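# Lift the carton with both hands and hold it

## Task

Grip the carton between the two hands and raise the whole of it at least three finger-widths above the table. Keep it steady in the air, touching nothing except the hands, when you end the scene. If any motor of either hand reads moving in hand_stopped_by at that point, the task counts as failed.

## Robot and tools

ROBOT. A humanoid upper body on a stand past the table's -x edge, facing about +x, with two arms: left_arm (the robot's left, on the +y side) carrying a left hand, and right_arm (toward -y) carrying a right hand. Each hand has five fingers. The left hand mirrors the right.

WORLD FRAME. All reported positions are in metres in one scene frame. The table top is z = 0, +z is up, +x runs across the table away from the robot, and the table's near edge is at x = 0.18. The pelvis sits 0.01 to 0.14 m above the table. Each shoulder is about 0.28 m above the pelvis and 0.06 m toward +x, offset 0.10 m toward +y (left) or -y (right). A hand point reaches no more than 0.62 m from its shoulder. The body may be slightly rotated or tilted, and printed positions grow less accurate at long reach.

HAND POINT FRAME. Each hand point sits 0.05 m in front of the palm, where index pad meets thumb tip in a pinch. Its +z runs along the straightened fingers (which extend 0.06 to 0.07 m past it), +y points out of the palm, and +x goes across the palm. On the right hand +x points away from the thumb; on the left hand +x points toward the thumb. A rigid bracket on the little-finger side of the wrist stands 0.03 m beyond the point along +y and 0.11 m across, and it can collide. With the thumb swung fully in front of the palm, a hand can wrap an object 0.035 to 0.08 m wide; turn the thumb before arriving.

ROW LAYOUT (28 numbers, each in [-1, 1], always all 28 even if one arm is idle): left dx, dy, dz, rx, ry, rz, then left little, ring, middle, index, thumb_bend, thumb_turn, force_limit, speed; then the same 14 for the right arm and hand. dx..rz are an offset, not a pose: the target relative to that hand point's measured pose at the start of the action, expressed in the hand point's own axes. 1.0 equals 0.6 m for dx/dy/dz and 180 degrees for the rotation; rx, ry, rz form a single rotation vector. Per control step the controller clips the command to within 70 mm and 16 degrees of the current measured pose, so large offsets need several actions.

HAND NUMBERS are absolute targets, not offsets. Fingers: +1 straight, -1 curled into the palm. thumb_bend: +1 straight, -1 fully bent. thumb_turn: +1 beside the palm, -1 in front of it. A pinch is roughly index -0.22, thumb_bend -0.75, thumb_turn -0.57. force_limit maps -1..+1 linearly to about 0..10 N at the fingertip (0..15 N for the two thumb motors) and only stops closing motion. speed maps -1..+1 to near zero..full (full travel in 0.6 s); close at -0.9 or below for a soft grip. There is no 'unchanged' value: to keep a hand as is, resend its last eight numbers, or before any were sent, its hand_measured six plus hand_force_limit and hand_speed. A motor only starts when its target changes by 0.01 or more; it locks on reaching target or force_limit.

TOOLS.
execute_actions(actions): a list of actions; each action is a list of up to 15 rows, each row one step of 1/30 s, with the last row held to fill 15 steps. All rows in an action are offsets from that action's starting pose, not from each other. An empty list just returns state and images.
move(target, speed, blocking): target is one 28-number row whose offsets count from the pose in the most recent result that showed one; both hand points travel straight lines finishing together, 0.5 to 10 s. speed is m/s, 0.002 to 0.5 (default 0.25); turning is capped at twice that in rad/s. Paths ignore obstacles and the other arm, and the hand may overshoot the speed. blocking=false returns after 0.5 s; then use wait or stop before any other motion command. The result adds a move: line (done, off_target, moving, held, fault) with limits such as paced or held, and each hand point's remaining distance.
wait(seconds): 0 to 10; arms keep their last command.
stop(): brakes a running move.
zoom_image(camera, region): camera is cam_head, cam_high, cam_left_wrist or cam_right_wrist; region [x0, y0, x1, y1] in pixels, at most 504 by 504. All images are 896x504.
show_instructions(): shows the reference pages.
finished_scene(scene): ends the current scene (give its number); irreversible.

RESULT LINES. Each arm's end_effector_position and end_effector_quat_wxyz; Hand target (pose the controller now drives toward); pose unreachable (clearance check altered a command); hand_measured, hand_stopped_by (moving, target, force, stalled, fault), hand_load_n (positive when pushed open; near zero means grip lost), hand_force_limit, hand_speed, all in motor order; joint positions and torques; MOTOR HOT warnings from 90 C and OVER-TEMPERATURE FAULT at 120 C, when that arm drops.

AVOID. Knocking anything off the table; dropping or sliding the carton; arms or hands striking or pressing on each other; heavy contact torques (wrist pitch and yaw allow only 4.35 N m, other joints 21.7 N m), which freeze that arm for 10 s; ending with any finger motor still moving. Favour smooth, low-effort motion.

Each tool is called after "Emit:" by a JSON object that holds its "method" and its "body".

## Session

Emit:
{"method": "execute_actions", "body": {"actions": []}}

Scene clock: 0.00 s.
left_arm: end_effector_position=(+0.2119, +0.1488, +0.4275) hand_measured=(+1.000, +1.000, +1.000, +1.000, +1.000, +1.000) hand_load_n=(+0.0, +0.0, +0.0, +0.0, +0.0, +0.0) hand_stopped_by=(target, target, target, target, target, target) hand_force_limit=0.00 hand_speed=-0.80 end_effector_quat_wxyz=(+0.020, +0.134, -0.078, +0.988) | right_arm: end_effector_position=(+0.1321, -0.1001, +0.4486) hand_measured=(+1.000, +1.000, +1.000, +1.000, +1.000, +1.000) hand_load_n=(+0.0, +0.0, +0.0, +0.0, +0.0, +0.0) hand_stopped_by=(target, target, target, target, target, target) hand_force_limit=0.00 hand_speed=-0.80 end_effector_quat_wxyz=(+0.987, -0.152, -0.044, +0.040)
Joint positions: left_arm=[-0.091  0.435  0.228 -0.451 -0.493 -0.996 -0.183] | right_arm=[-0.174 -0.401 -0.271 -0.66   0.463 -1.06   0.265]
Joint velocities: left_arm=[-0.005 -0.003 -0.002  0.003  0.     0.     0.   ] | right_arm=[-0.005  0.014  0.002 -0.006 -0.005  0.     0.   ]
Joint torques (N m, as the arm reports them, + toward a larger angle): no reading
Hand target (left_arm): +0.212, +0.149, +0.427; +0.020, +0.134, -0.078, +0.988
Hand target (right_arm): +0.132, -0.100, +0.449; +0.987, -0.152, -0.044, +0.040
camera_calibration (this result's frames):
cam_left_wrist: T_world_to_cam=[[0.0103679, 0.996465, 0.0833667, -0.188174], [-0.962348, 0.0325901, -0.269861, 0.308619], [-0.271624, -0.0774298, 0.959284, -0.209773], [0, 0, 0, 1]] pos_world=[0.24197, 0.161208, 0.300203]
cam_right_wrist: T_world_to_cam=[[-0.130801, 0.975183, -0.178631, 0.207223], [-0.757738, -0.214526, -0.616289, 0.357348], [-0.639315, 0.0547444, 0.766993, -0.112247], [0, 0, 0, 1]] pos_world=[0.22612, -0.119275, 0.343339]

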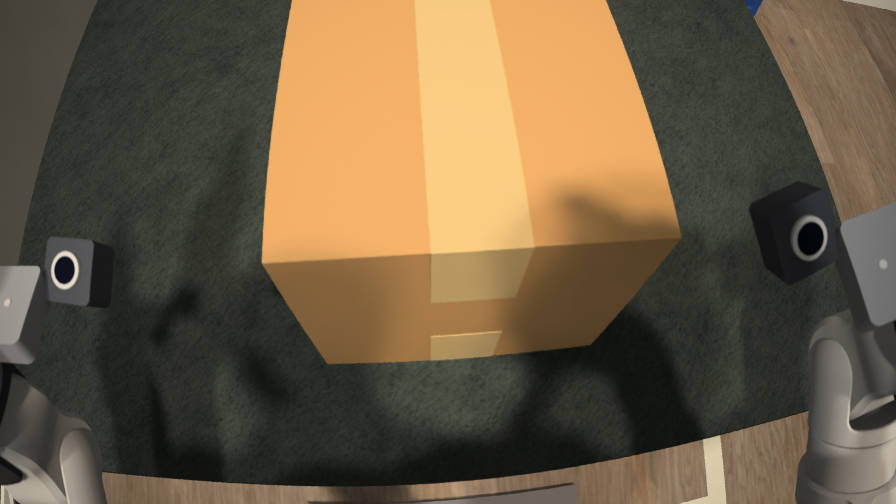

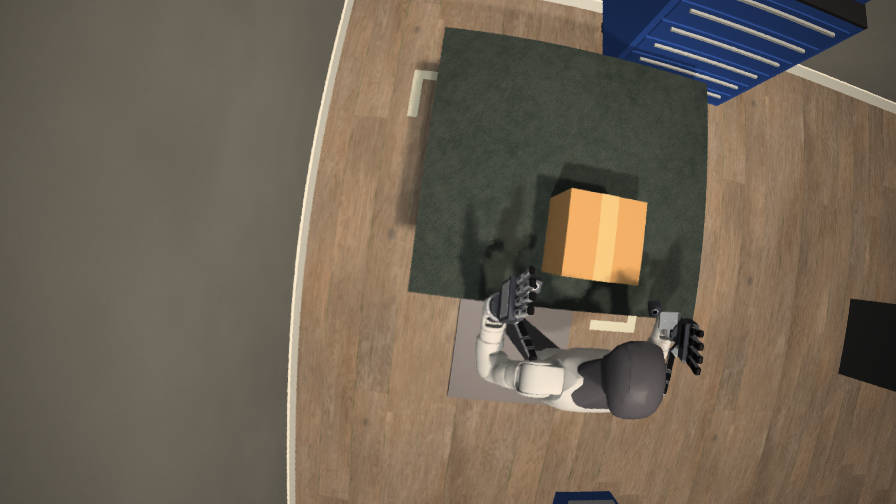

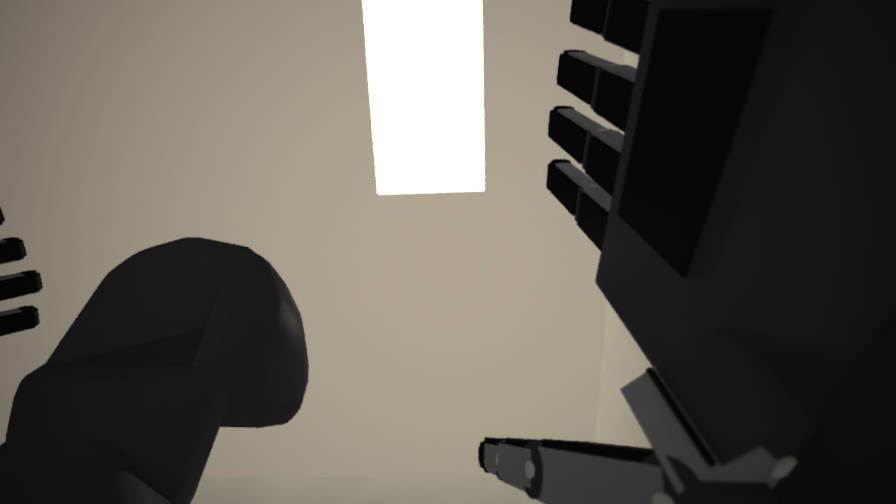

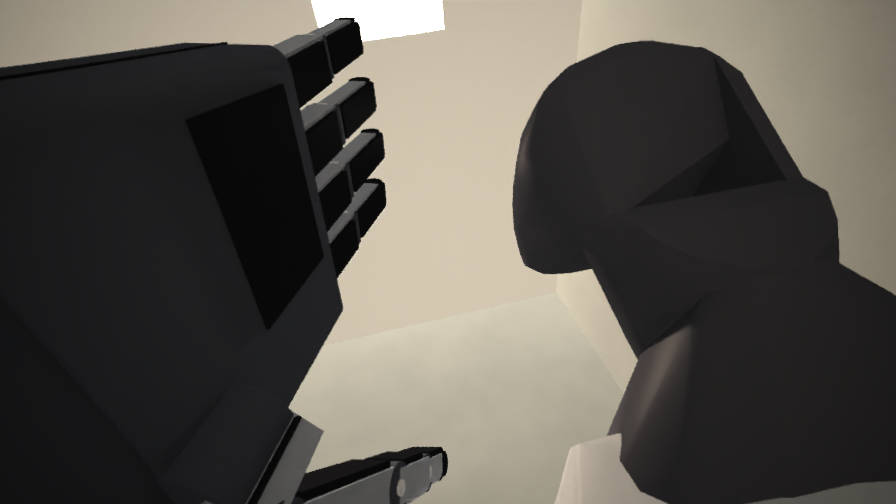

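Emit:
{"method": "move", "body": {"target": [-0.402,0.027,-0.368,0.047,-0.413,-0.028,0.55,0.6,0.65,0.6,1,1,0.5,0,0.368,-0.018,-0.561,0.097,0.523,0.057,0.55,0.6,0.65,0.6,1,1,0.5,0]}}

Scene clock: 10.63 s.
left_arm: end_effector_position=(+0.3876, +0.1573, +0.1529) hand_measured=(+0.550, +0.600, +0.650, +0.600, +1.000, +1.000) hand_load_n=(+0.0, +0.0, +0.0, +0.0, +0.0, +0.0) hand_stopped_by=(target, target, target, target, target, target) hand_force_limit=0.50 hand_speed=0.00 end_effector_quat_wxyz=(+0.009, +0.705, -0.001, +0.710) | right_arm: end_effector_position=(+0.3847, -0.2078, +0.1526) hand_measured=(+0.550, +0.600, +0.650, +0.600, +1.000, +1.000) hand_load_n=(+0.0, +0.0, +0.0, +0.0, +0.0, +0.0) hand_stopped_by=(target, target, target, target, target, target) hand_force_limit=0.50 hand_speed=0.00 end_effector_quat_wxyz=(+0.710, +0.002, +0.704, -0.034)
Joint positions: left_arm=[ 0.05   0.322  0.029 -0.075 -0.323 -0.261 -0.044] | right_arm=[ 0.08  -0.438 -0.11   0.077  0.463 -0.394  0.091]
Joint velocities: left_arm=[-0.011 -0.003  0.     0.003  0.008  0.     0.   ] | right_arm=[ 0.009 -0.011  0.    -0.009  0.006  0.002  0.   ]
Joint torques (N m, as the arm reports them, + toward a larger angle): left_arm=[-0.29  1.39  1.13 -2.72 -0.15 -1.1   0.02] | right_arm=[-1.07 -3.92 -3.09 -2.52  0.74 -1.37 -0.08]
Hand target (left_arm): +0.388, +0.157, +0.152; +0.008, +0.705, -0.002, +0.709
Hand target (right_arm): +0.385, -0.208, +0.154; +0.711, +0.004, +0.703, -0.033
Off the commanded pose (left_arm): 0.007 m, 1 deg.
Off the commanded pose (right_arm): 0.019 m, 4 deg.
move: off_target (left_arm, right_arm)
camera_calibration (this result's frames):
cam_left_wrist: T_world_to_cam=[[-0.0631961, 0.997786, 0.0206974, -0.137685], [-0.5203, -0.0506371, 0.852481, 0.0734452], [0.851642, 0.0431046, 0.522348, -0.285532], [0, 0, 0, 1]] pos_world=[0.272683, 0.153407, 0.0893859]
cam_right_wrist: T_world_to_cam=[[0.181611, 0.983316, 0.0103411, 0.145032], [-0.578368, 0.0983033, 0.809832, 0.121534], [0.795304, -0.153055, 0.586571, -0.285403], [0, 0, 0, 1]] pos_world=[0.270934, -0.198242, 0.0674872]

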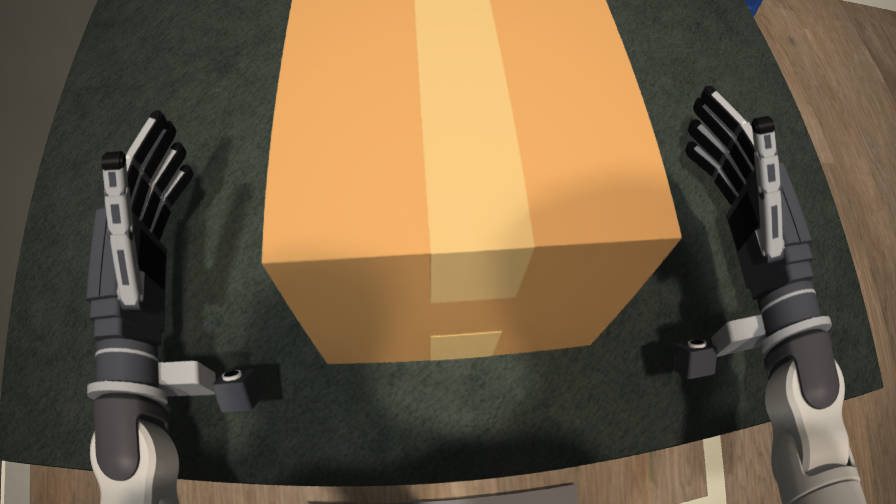

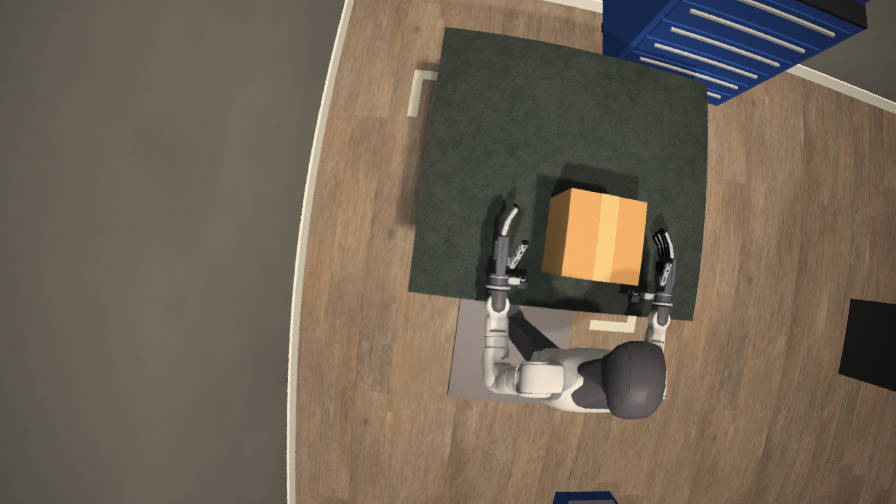

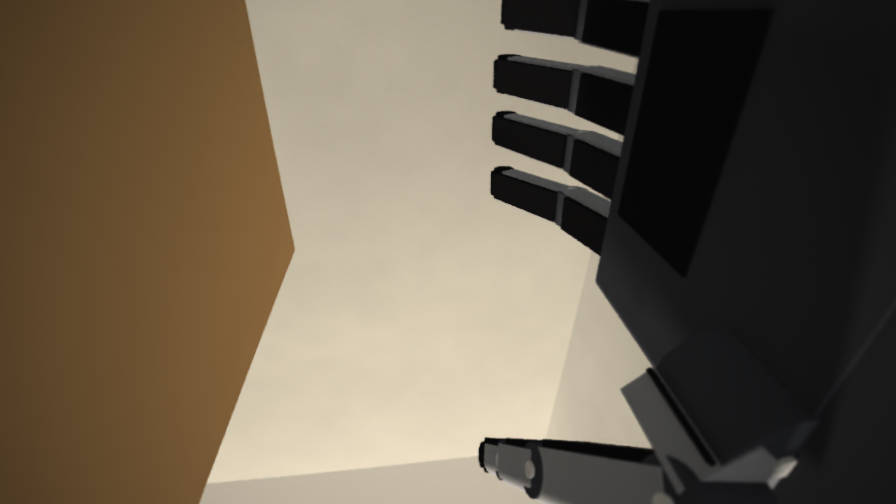

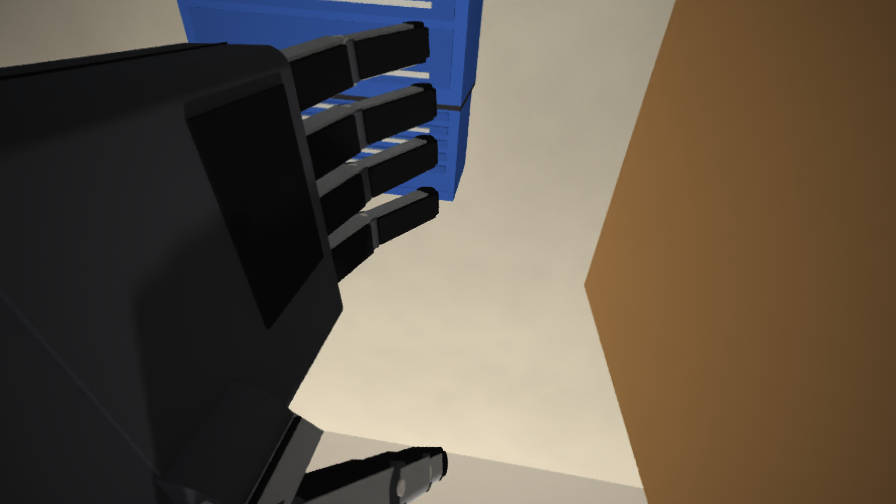

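Emit:
{"method": "move", "body": {"target": [0,0.23,-0.015,-0.045,0,0,0.55,0.6,0.65,0.6,1,1,0.5,0,0,0.245,-0.025,-0.065,0,0,0.55,0.6,0.65,0.6,1,1,0.5,0], "speed": 0.05}}

Scene clock: 16.07 s.
left_arm: end_effector_position=(+0.3857, +0.0675, +0.1590) hand_measured=(+0.550, +0.600, +0.650, +0.600, +1.000, +1.000) hand_load_n=(+0.0, +0.0, +0.0, +0.0, -0.5, +1.5) hand_stopped_by=(target, target, target, target, target, target) hand_force_limit=0.50 hand_speed=0.00 end_effector_quat_wxyz=(+0.012, +0.701, +0.006, +0.713) | right_arm: end_effector_position=(+0.3812, -0.1163, +0.1466) hand_measured=(+0.550, +0.600, +0.650, +0.600, +1.000, +1.000) hand_load_n=(+0.0, +0.0, +0.0, +0.0, +0.0, +2.0) hand_stopped_by=(target, target, target, target, target, target) hand_force_limit=0.50 hand_speed=0.00 end_effector_quat_wxyz=(+0.703, +0.016, +0.711, -0.002)
Joint positions: left_arm=[ 0.024  0.181 -0.296 -0.18  -0.083 -0.188  0.296] | right_arm=[ 0.073 -0.394  0.262 -0.093  0.322 -0.357 -0.3  ]
Joint velocities: left_arm=[-0.015  0.103 -0.101  0.    -0.066 -0.009  0.109] | right_arm=[-0.043 -0.163  0.166  0.018  0.087 -0.057 -0.174]
Joint torques (N m, as the arm reports them, + toward a larger angle): left_arm=[-1.56 -1.09 -6.72 -2.67  2.9  -0.55 -2.81] | right_arm=[-2.51 -1.38  5.08 -3.16 -1.59 -0.42  2.1 ]
Hand target (left_arm): +0.376, +0.026, +0.162; +0.053, +0.695, -0.049, +0.715
Hand target (right_arm): +0.369, -0.066, +0.144; +0.703, -0.060, +0.707, +0.045
Off the commanded pose (left_arm): 0.049 m, 9 deg.
Off the commanded pose (right_arm): 0.056 m, 11 deg.
move: off_target (left_arm, right_arm)
camera_calibration (this result's frames):
cam_left_wrist: T_world_to_cam=[[-0.0700513, 0.997533, 0.00446187, -0.0430247], [-0.528099, -0.0408794, 0.848199, 0.0657451], [0.846289, 0.0570611, 0.52966, -0.283303], [0, 0, 0, 1]] pos_world=[0.271462, 0.0617718, 0.0944812]
cam_right_wrist: T_world_to_cam=[[0.157512, 0.985015, 0.0702506, 0.0564431], [-0.564995, 0.0315455, 0.824491, 0.10043], [0.80992, -0.169559, 0.561497, -0.268897], [0, 0, 0, 1]] pos_world=[0.265637, -0.104359, 0.0642162]

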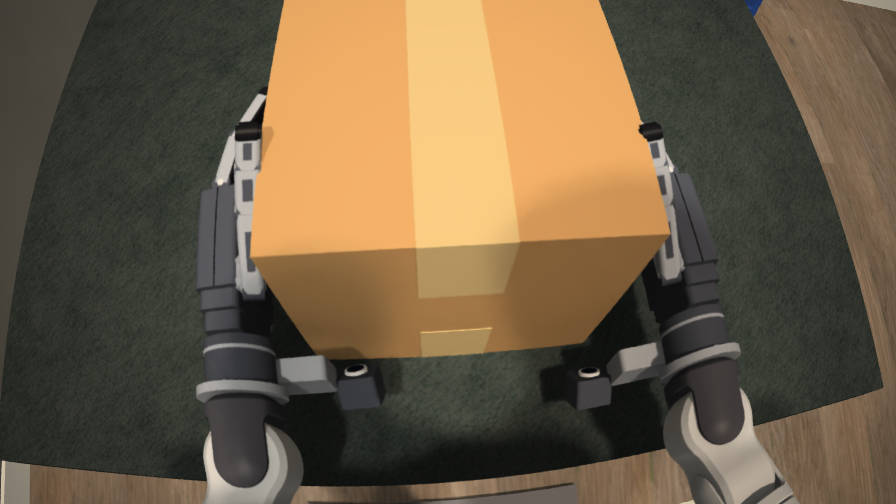

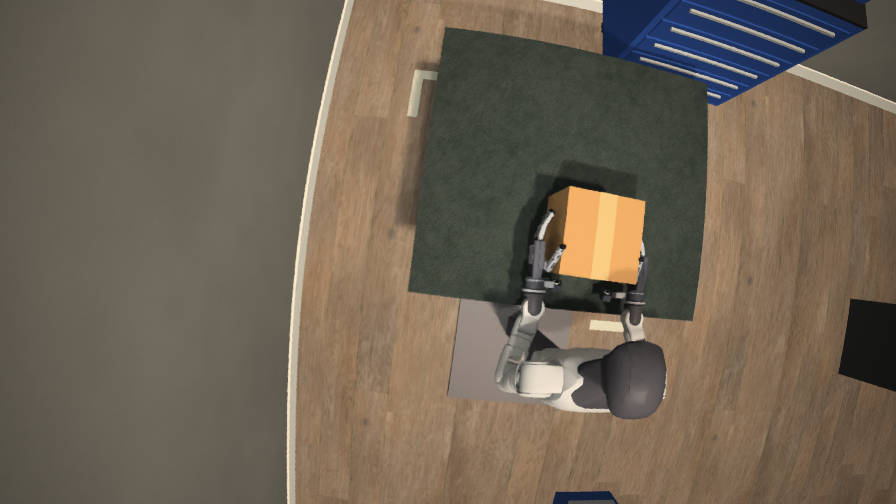

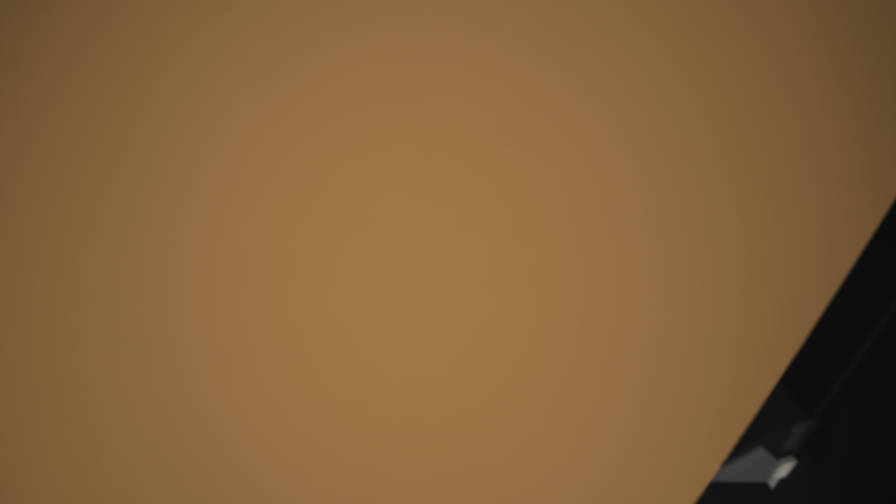

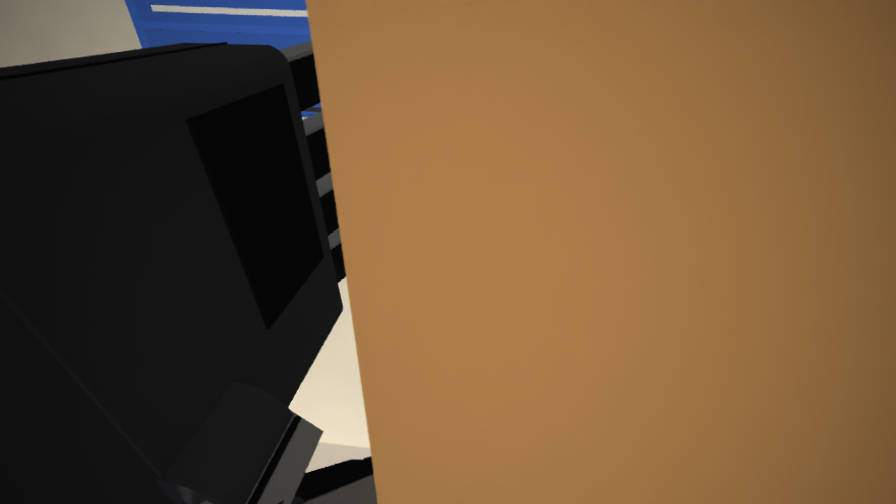

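Emit:
{"method": "execute_actions", "body": {"actions": [[[0,0.075,-0.01,-0.055,0,0,0.2,0.2,0.2,0.2,1,1,-0.4,-0.9,0,0.085,-0.015,-0.065,0,0,0.2,0.2,0.2,0.2,1,1,-0.4,-0.9]]]}}

Emit:
{"method": "wait", "body": {"seconds": 6}}

Scene clock: 20.50 s.
left_arm: end_effector_position=(+0.3863, +0.0646, +0.1585) hand_measured=(+0.484, +0.534, +0.584, +0.534, +1.000, +1.000) hand_load_n=(+1.0, +0.5, +0.0, +0.0, +0.0, +1.5) hand_stopped_by=(moving, moving, moving, moving, target, target) hand_force_limit=-0.40 hand_speed=-0.90 end_effector_quat_wxyz=(+0.031, +0.701, -0.005, +0.712) | right_arm: end_effector_position=(+0.3825, -0.1123, +0.1470) hand_measured=(+0.484, +0.534, +0.584, +0.534, +1.000, +1.000) hand_load_n=(+0.0, +2.0, +1.0, +0.5, +0.5, +1.5) hand_stopped_by=(moving, moving, moving, moving, target, target) hand_force_limit=-0.40 hand_speed=-0.90 end_effector_quat_wxyz=(+0.700, +0.011, +0.713, +0.026)
Joint positions: left_arm=[-0.005  0.252 -0.33  -0.16  -0.156 -0.209  0.299] | right_arm=[ 0.036 -0.483  0.336 -0.064  0.425 -0.404 -0.306]
Joint velocities: left_arm=[-0.037  0.087 -0.081  0.017 -0.034 -0.022  0.105] | right_arm=[-0.064 -0.126  0.13   0.031  0.06  -0.069 -0.154]
Joint torques (N m, as the arm reports them, + toward a larger angle): left_arm=[-1.42 -0.97 -6.22 -2.72  2.35 -0.45 -2.78] | right_arm=[-2.6  -1.57  3.76 -3.4  -1.14 -0.61  1.88]
Hand target (left_arm): +0.376, +0.025, +0.160; +0.071, +0.697, -0.056, +0.712
Hand target (right_arm): +0.370, -0.067, +0.147; +0.700, -0.053, +0.708, +0.073
Off the commanded pose (left_arm): 0.043 m, 7 deg.
Off the commanded pose (right_arm): 0.048 m, 9 deg.
camera_calibration (this result's frames):
cam_left_wrist: T_world_to_cam=[[-0.0272311, 0.999606, -0.00678145, -0.0550442], [-0.527879, -0.00861879, 0.849276, 0.0640752], [0.848883, 0.0267065, 0.527906, -0.282135], [0, 0, 0, 1]] pos_world=[0.271825, 0.0631096, 0.0941501]
cam_right_wrist: T_world_to_cam=[[0.111041, 0.988473, 0.102915, 0.0656118], [-0.559452, -0.0234161, 0.828532, 0.091757], [0.821391, -0.149577, 0.550403, -0.270016], [0, 0, 0, 1]] pos_world=[0.265837, -0.103095, 0.0658415]

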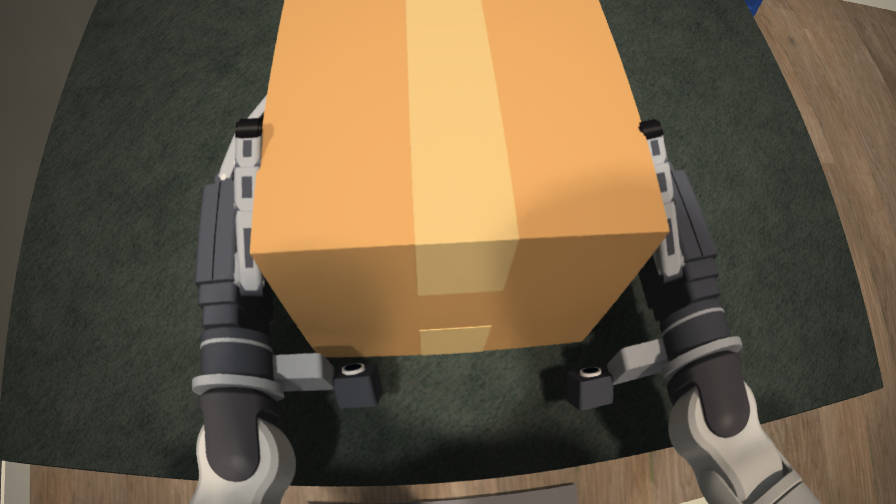

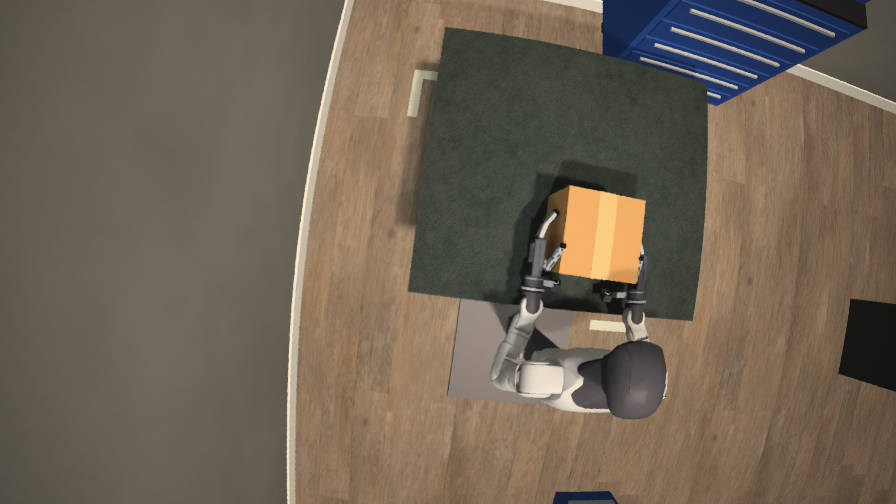

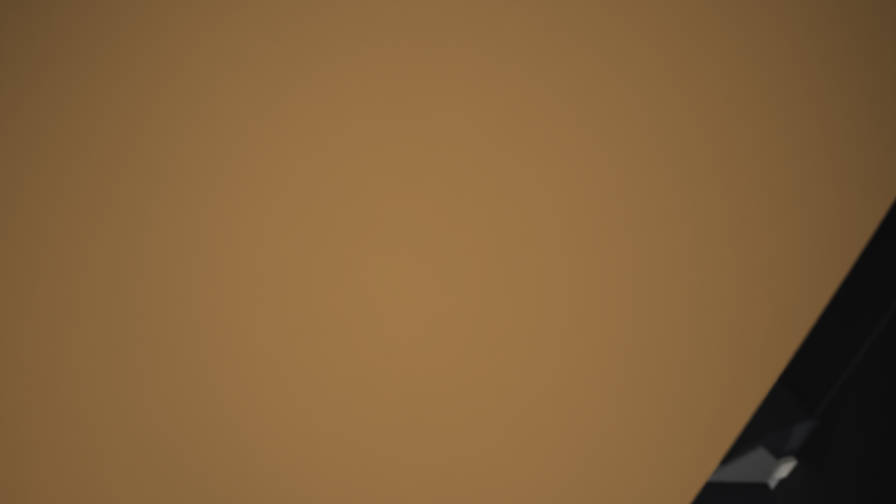

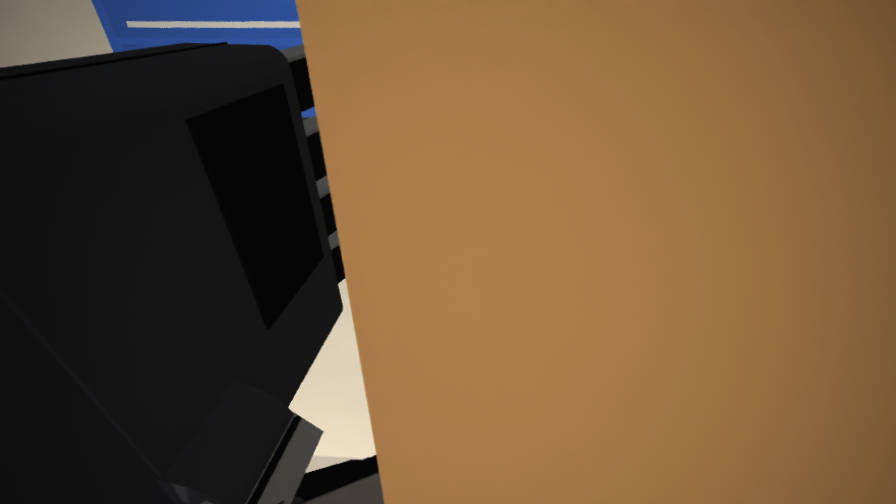

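Scene clock: 26.50 s.
left_arm: end_effector_position=(+0.3873, +0.0659, +0.1585) hand_measured=(+0.446, +0.496, +0.512, +0.434, +1.000, +1.000) hand_load_n=(+1.0, +1.5, +2.0, +3.0, +0.5, +1.0) hand_stopped_by=(force, force, force, force, target, target) hand_force_limit=-0.40 hand_speed=-0.90 end_effector_quat_wxyz=(+0.027, +0.701, -0.005, +0.713) | right_arm: end_effector_position=(+0.3834, -0.1135, +0.1470) hand_measured=(+0.380, +0.496, +0.552, +0.490, +1.000, +1.000) hand_load_n=(+3.5, +1.5, +1.5, +2.5, +0.5, +1.0) hand_stopped_by=(force, force, force, force, target, target) hand_force_limit=-0.40 hand_speed=-0.90 end_effector_quat_wxyz=(+0.701, +0.009, +0.713, +0.022)
Joint positions: left_arm=[-0.01   0.26  -0.333 -0.158 -0.157 -0.209  0.31 ] | right_arm=[ 0.03  -0.494  0.342 -0.061  0.426 -0.407 -0.318]
Joint velocities: left_arm=[ 0.008  0.005  0.006 -0.003 -0.002  0.     0.   ] | right_arm=[ 0.002  0.003 -0.008  0.006  0.008  0.     0.   ]
Joint torques (N m, as the arm reports them, + toward a larger angle): left_arm=[-1.7  -1.4  -5.88 -2.98  1.89 -0.4  -3.05] | right_arm=[-2.46 -1.1   3.94 -3.6  -1.18 -0.61  2.03]
Hand target (left_arm): +0.376, +0.025, +0.160; +0.071, +0.697, -0.056, +0.712
Hand target (right_arm): +0.370, -0.067, +0.147; +0.700, -0.053, +0.708, +0.073
Off the commanded pose (left_arm): 0.044 m, 8 deg.
Off the commanded pose (right_arm): 0.049 m, 9 deg.
wait: 6.00 s; at rest by 0.77 s
camera_calibration (this result's frames):
cam_left_wrist: T_world_to_cam=[[-0.0324402, 0.999473, -0.00106128, -0.0552013], [-0.529415, -0.0162828, 0.848207, 0.0658833], [0.847742, 0.0280779, 0.529665, -0.282959], [0, 0, 0, 1]] pos_world=[0.272965, 0.0641899, 0.0939322]
cam_right_wrist: T_world_to_cam=[[0.113848, 0.988966, 0.0947873, 0.0668522], [-0.560842, -0.0147761, 0.827791, 0.0938467], [0.820058, -0.147403, 0.552971, -0.270552], [0, 0, 0, 1]] pos_world=[0.266891, -0.104608, 0.0655854]

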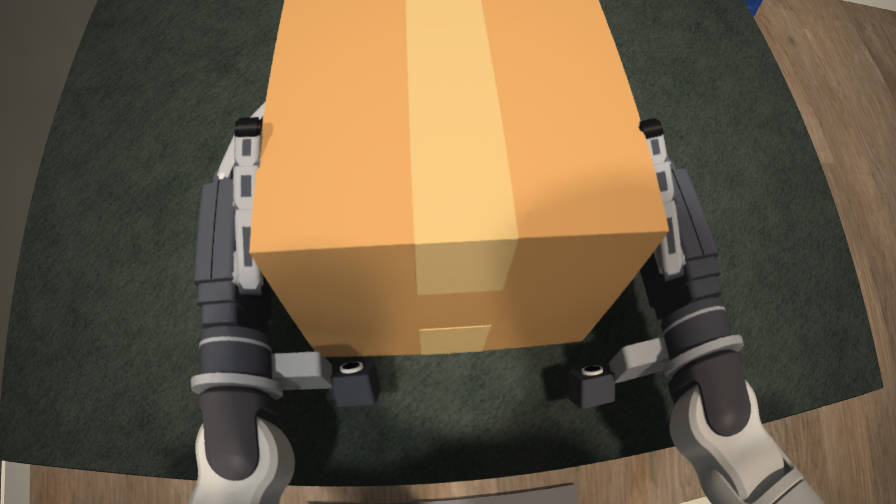

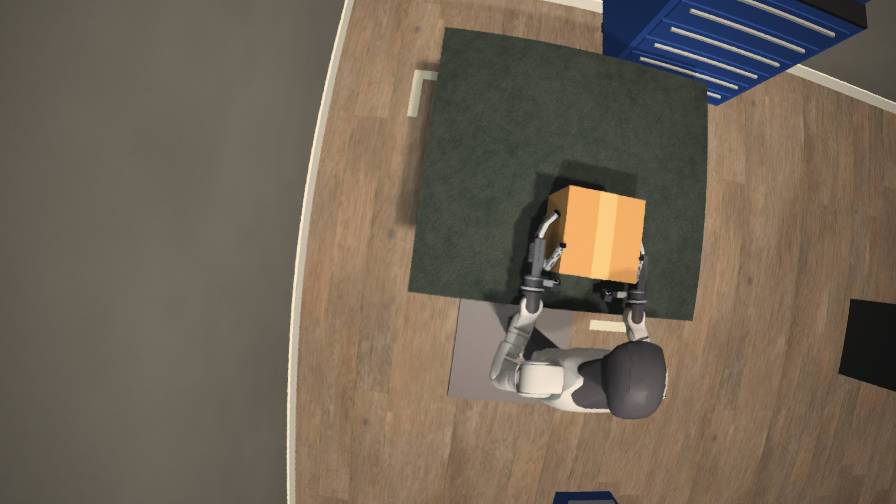

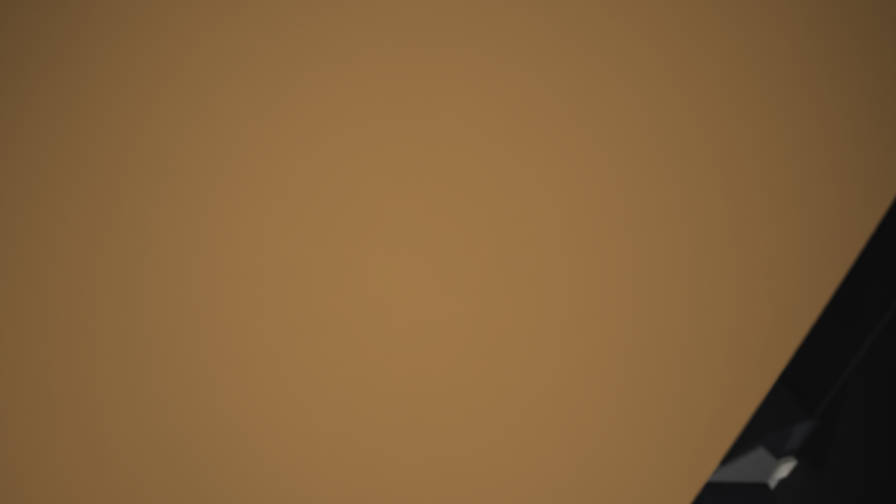

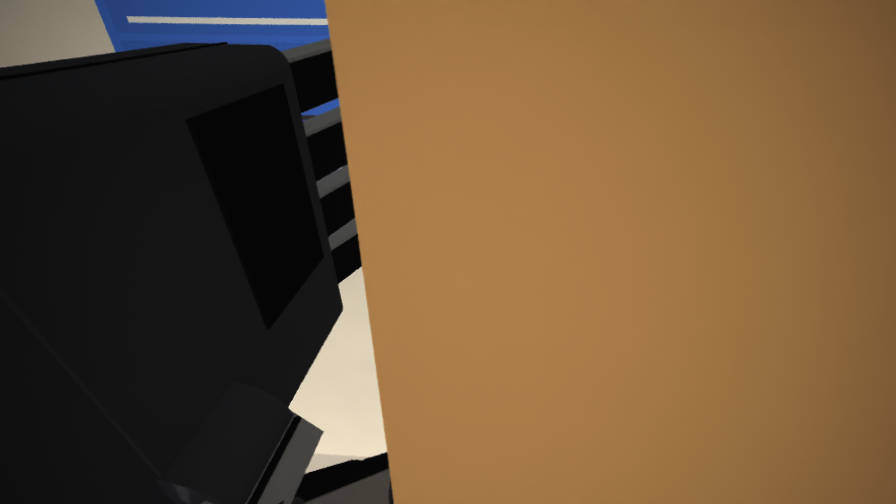

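Holds stable between commands. Lift.

Emit:
{"method": "execute_actions", "body": {"actions": [[[0.04,0.072,-0.015,-0.043,0,0,0.2,0.2,0.2,0.2,1,1,-0.4,-0.9,-0.04,0.08,-0.018,-0.05,0,0,0.2,0.2,0.2,0.2,1,1,-0.4,-0.9]],[[0.04,0.072,-0.015,-0.043,0,0,0.2,0.2,0.2,0.2,1,1,-0.4,-0.9,-0.04,0.08,-0.018,-0.05,0,0,0.2,0.2,0.2,0.2,1,1,-0.4,-0.9]]]}}

Scene clock: 32.03 s.
left_arm: end_effector_position=(+0.3869, +0.0714, +0.2139) hand_measured=(+0.446, +0.496, +0.512, +0.434, +0.998, +1.000) hand_load_n=(+4.0, +2.5, +1.0, +0.5, -2.0, +0.5) hand_stopped_by=(force, force, force, force, target, target) hand_force_limit=-0.40 hand_speed=-0.90 end_effector_quat_wxyz=(+0.017, +0.691, +0.007, +0.723) | right_arm: end_effector_position=(+0.3841, -0.1053, +0.1977) hand_measured=(+0.380, +0.496, +0.552, +0.490, +1.000, +1.000) hand_load_n=(+5.5, +3.0, +1.5, +1.5, +0.0, +0.5) hand_stopped_by=(force, force, force, force, target, target) hand_force_limit=-0.40 hand_speed=-0.90 end_effector_quat_wxyz=(+0.698, +0.022, +0.715, +0.043)
Joint positions: left_arm=[-0.029  0.409 -0.379 -0.513 -0.26   0.058  0.497] | right_arm=[ 0.015 -0.728  0.426 -0.404  0.593 -0.249 -0.545]
Joint velocities: left_arm=[ 0.003  0.129 -0.124  0.054 -0.104  0.004  0.118] | right_arm=[-0.011 -0.132  0.161  0.037  0.107 -0.061 -0.128]
Joint torques (N m, as the arm reports them, + toward a larger angle): left_arm=[-2.87 -0.38 -5.17 -5.88  0.7  -2.6  -3.89] | right_arm=[-4.73 -1.75  0.5  -6.54 -0.78 -2.87  2.51]
Hand target (left_arm): +0.373, +0.032, +0.213; +0.069, +0.692, -0.045, +0.717
Hand target (right_arm): +0.369, -0.064, +0.200; +0.697, -0.038, +0.710, +0.095
Off the commanded pose (left_arm): 0.046 m, 9 deg.
Off the commanded pose (right_arm): 0.044 m, 9 deg.
camera_calibration (this result's frames):
cam_left_wrist: T_world_to_cam=[[-0.0640397, 0.997933, -0.00538812, -0.0473442], [-0.551754, -0.0309074, 0.833434, 0.0316555], [0.831545, 0.0563458, 0.552592, -0.312733], [0, 0, 0, 1]] pos_world=[0.274485, 0.0658459, 0.146176]
cam_right_wrist: T_world_to_cam=[[0.104025, 0.984486, 0.141305, 0.0479066], [-0.554371, -0.0605628, 0.830063, 0.0446978], [0.825743, -0.164683, 0.53947, -0.299325], [0, 0, 0, 1]] pos_world=[0.266961, -0.0937499, 0.117605]

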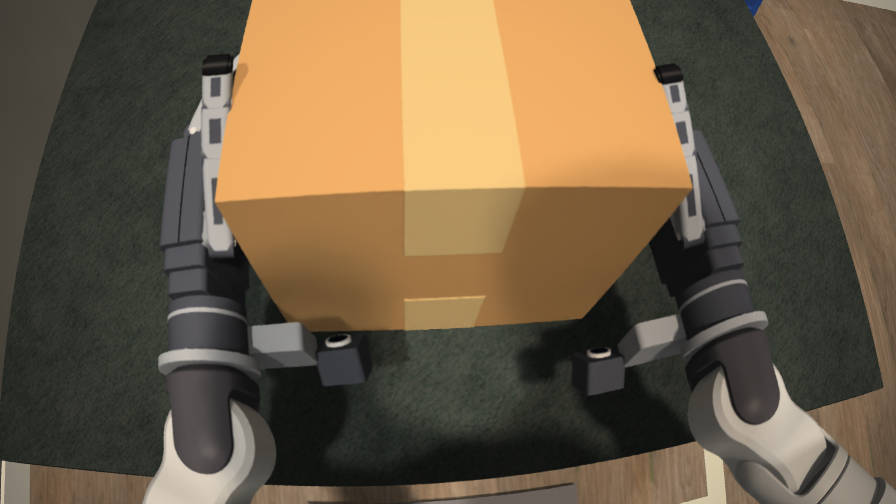

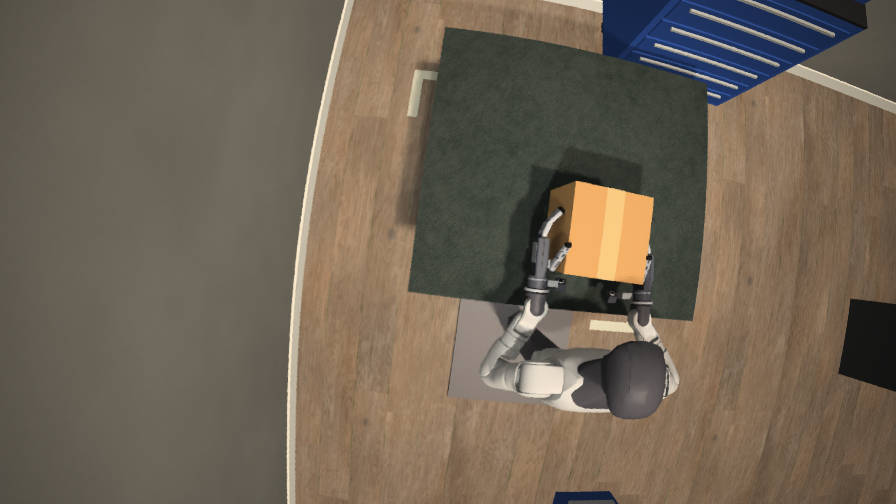

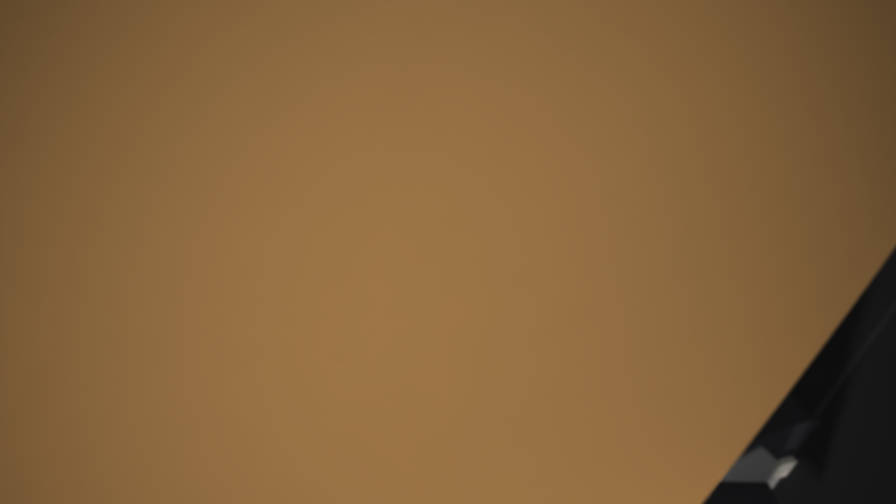

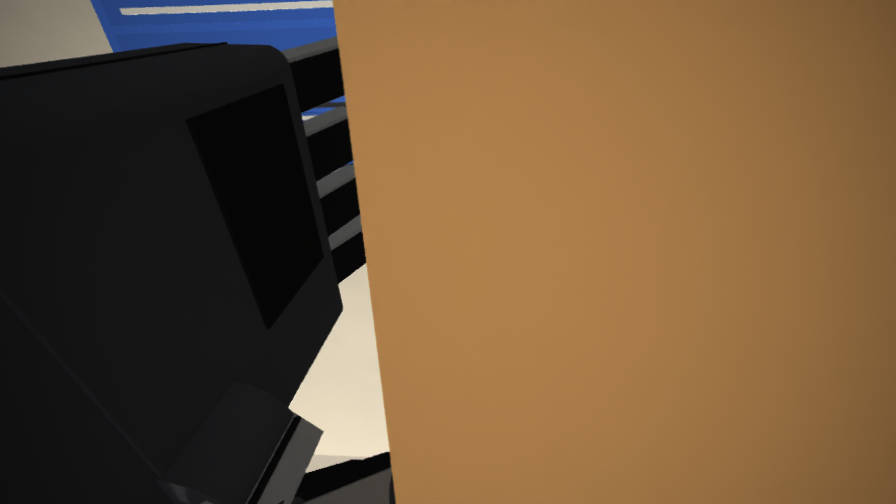

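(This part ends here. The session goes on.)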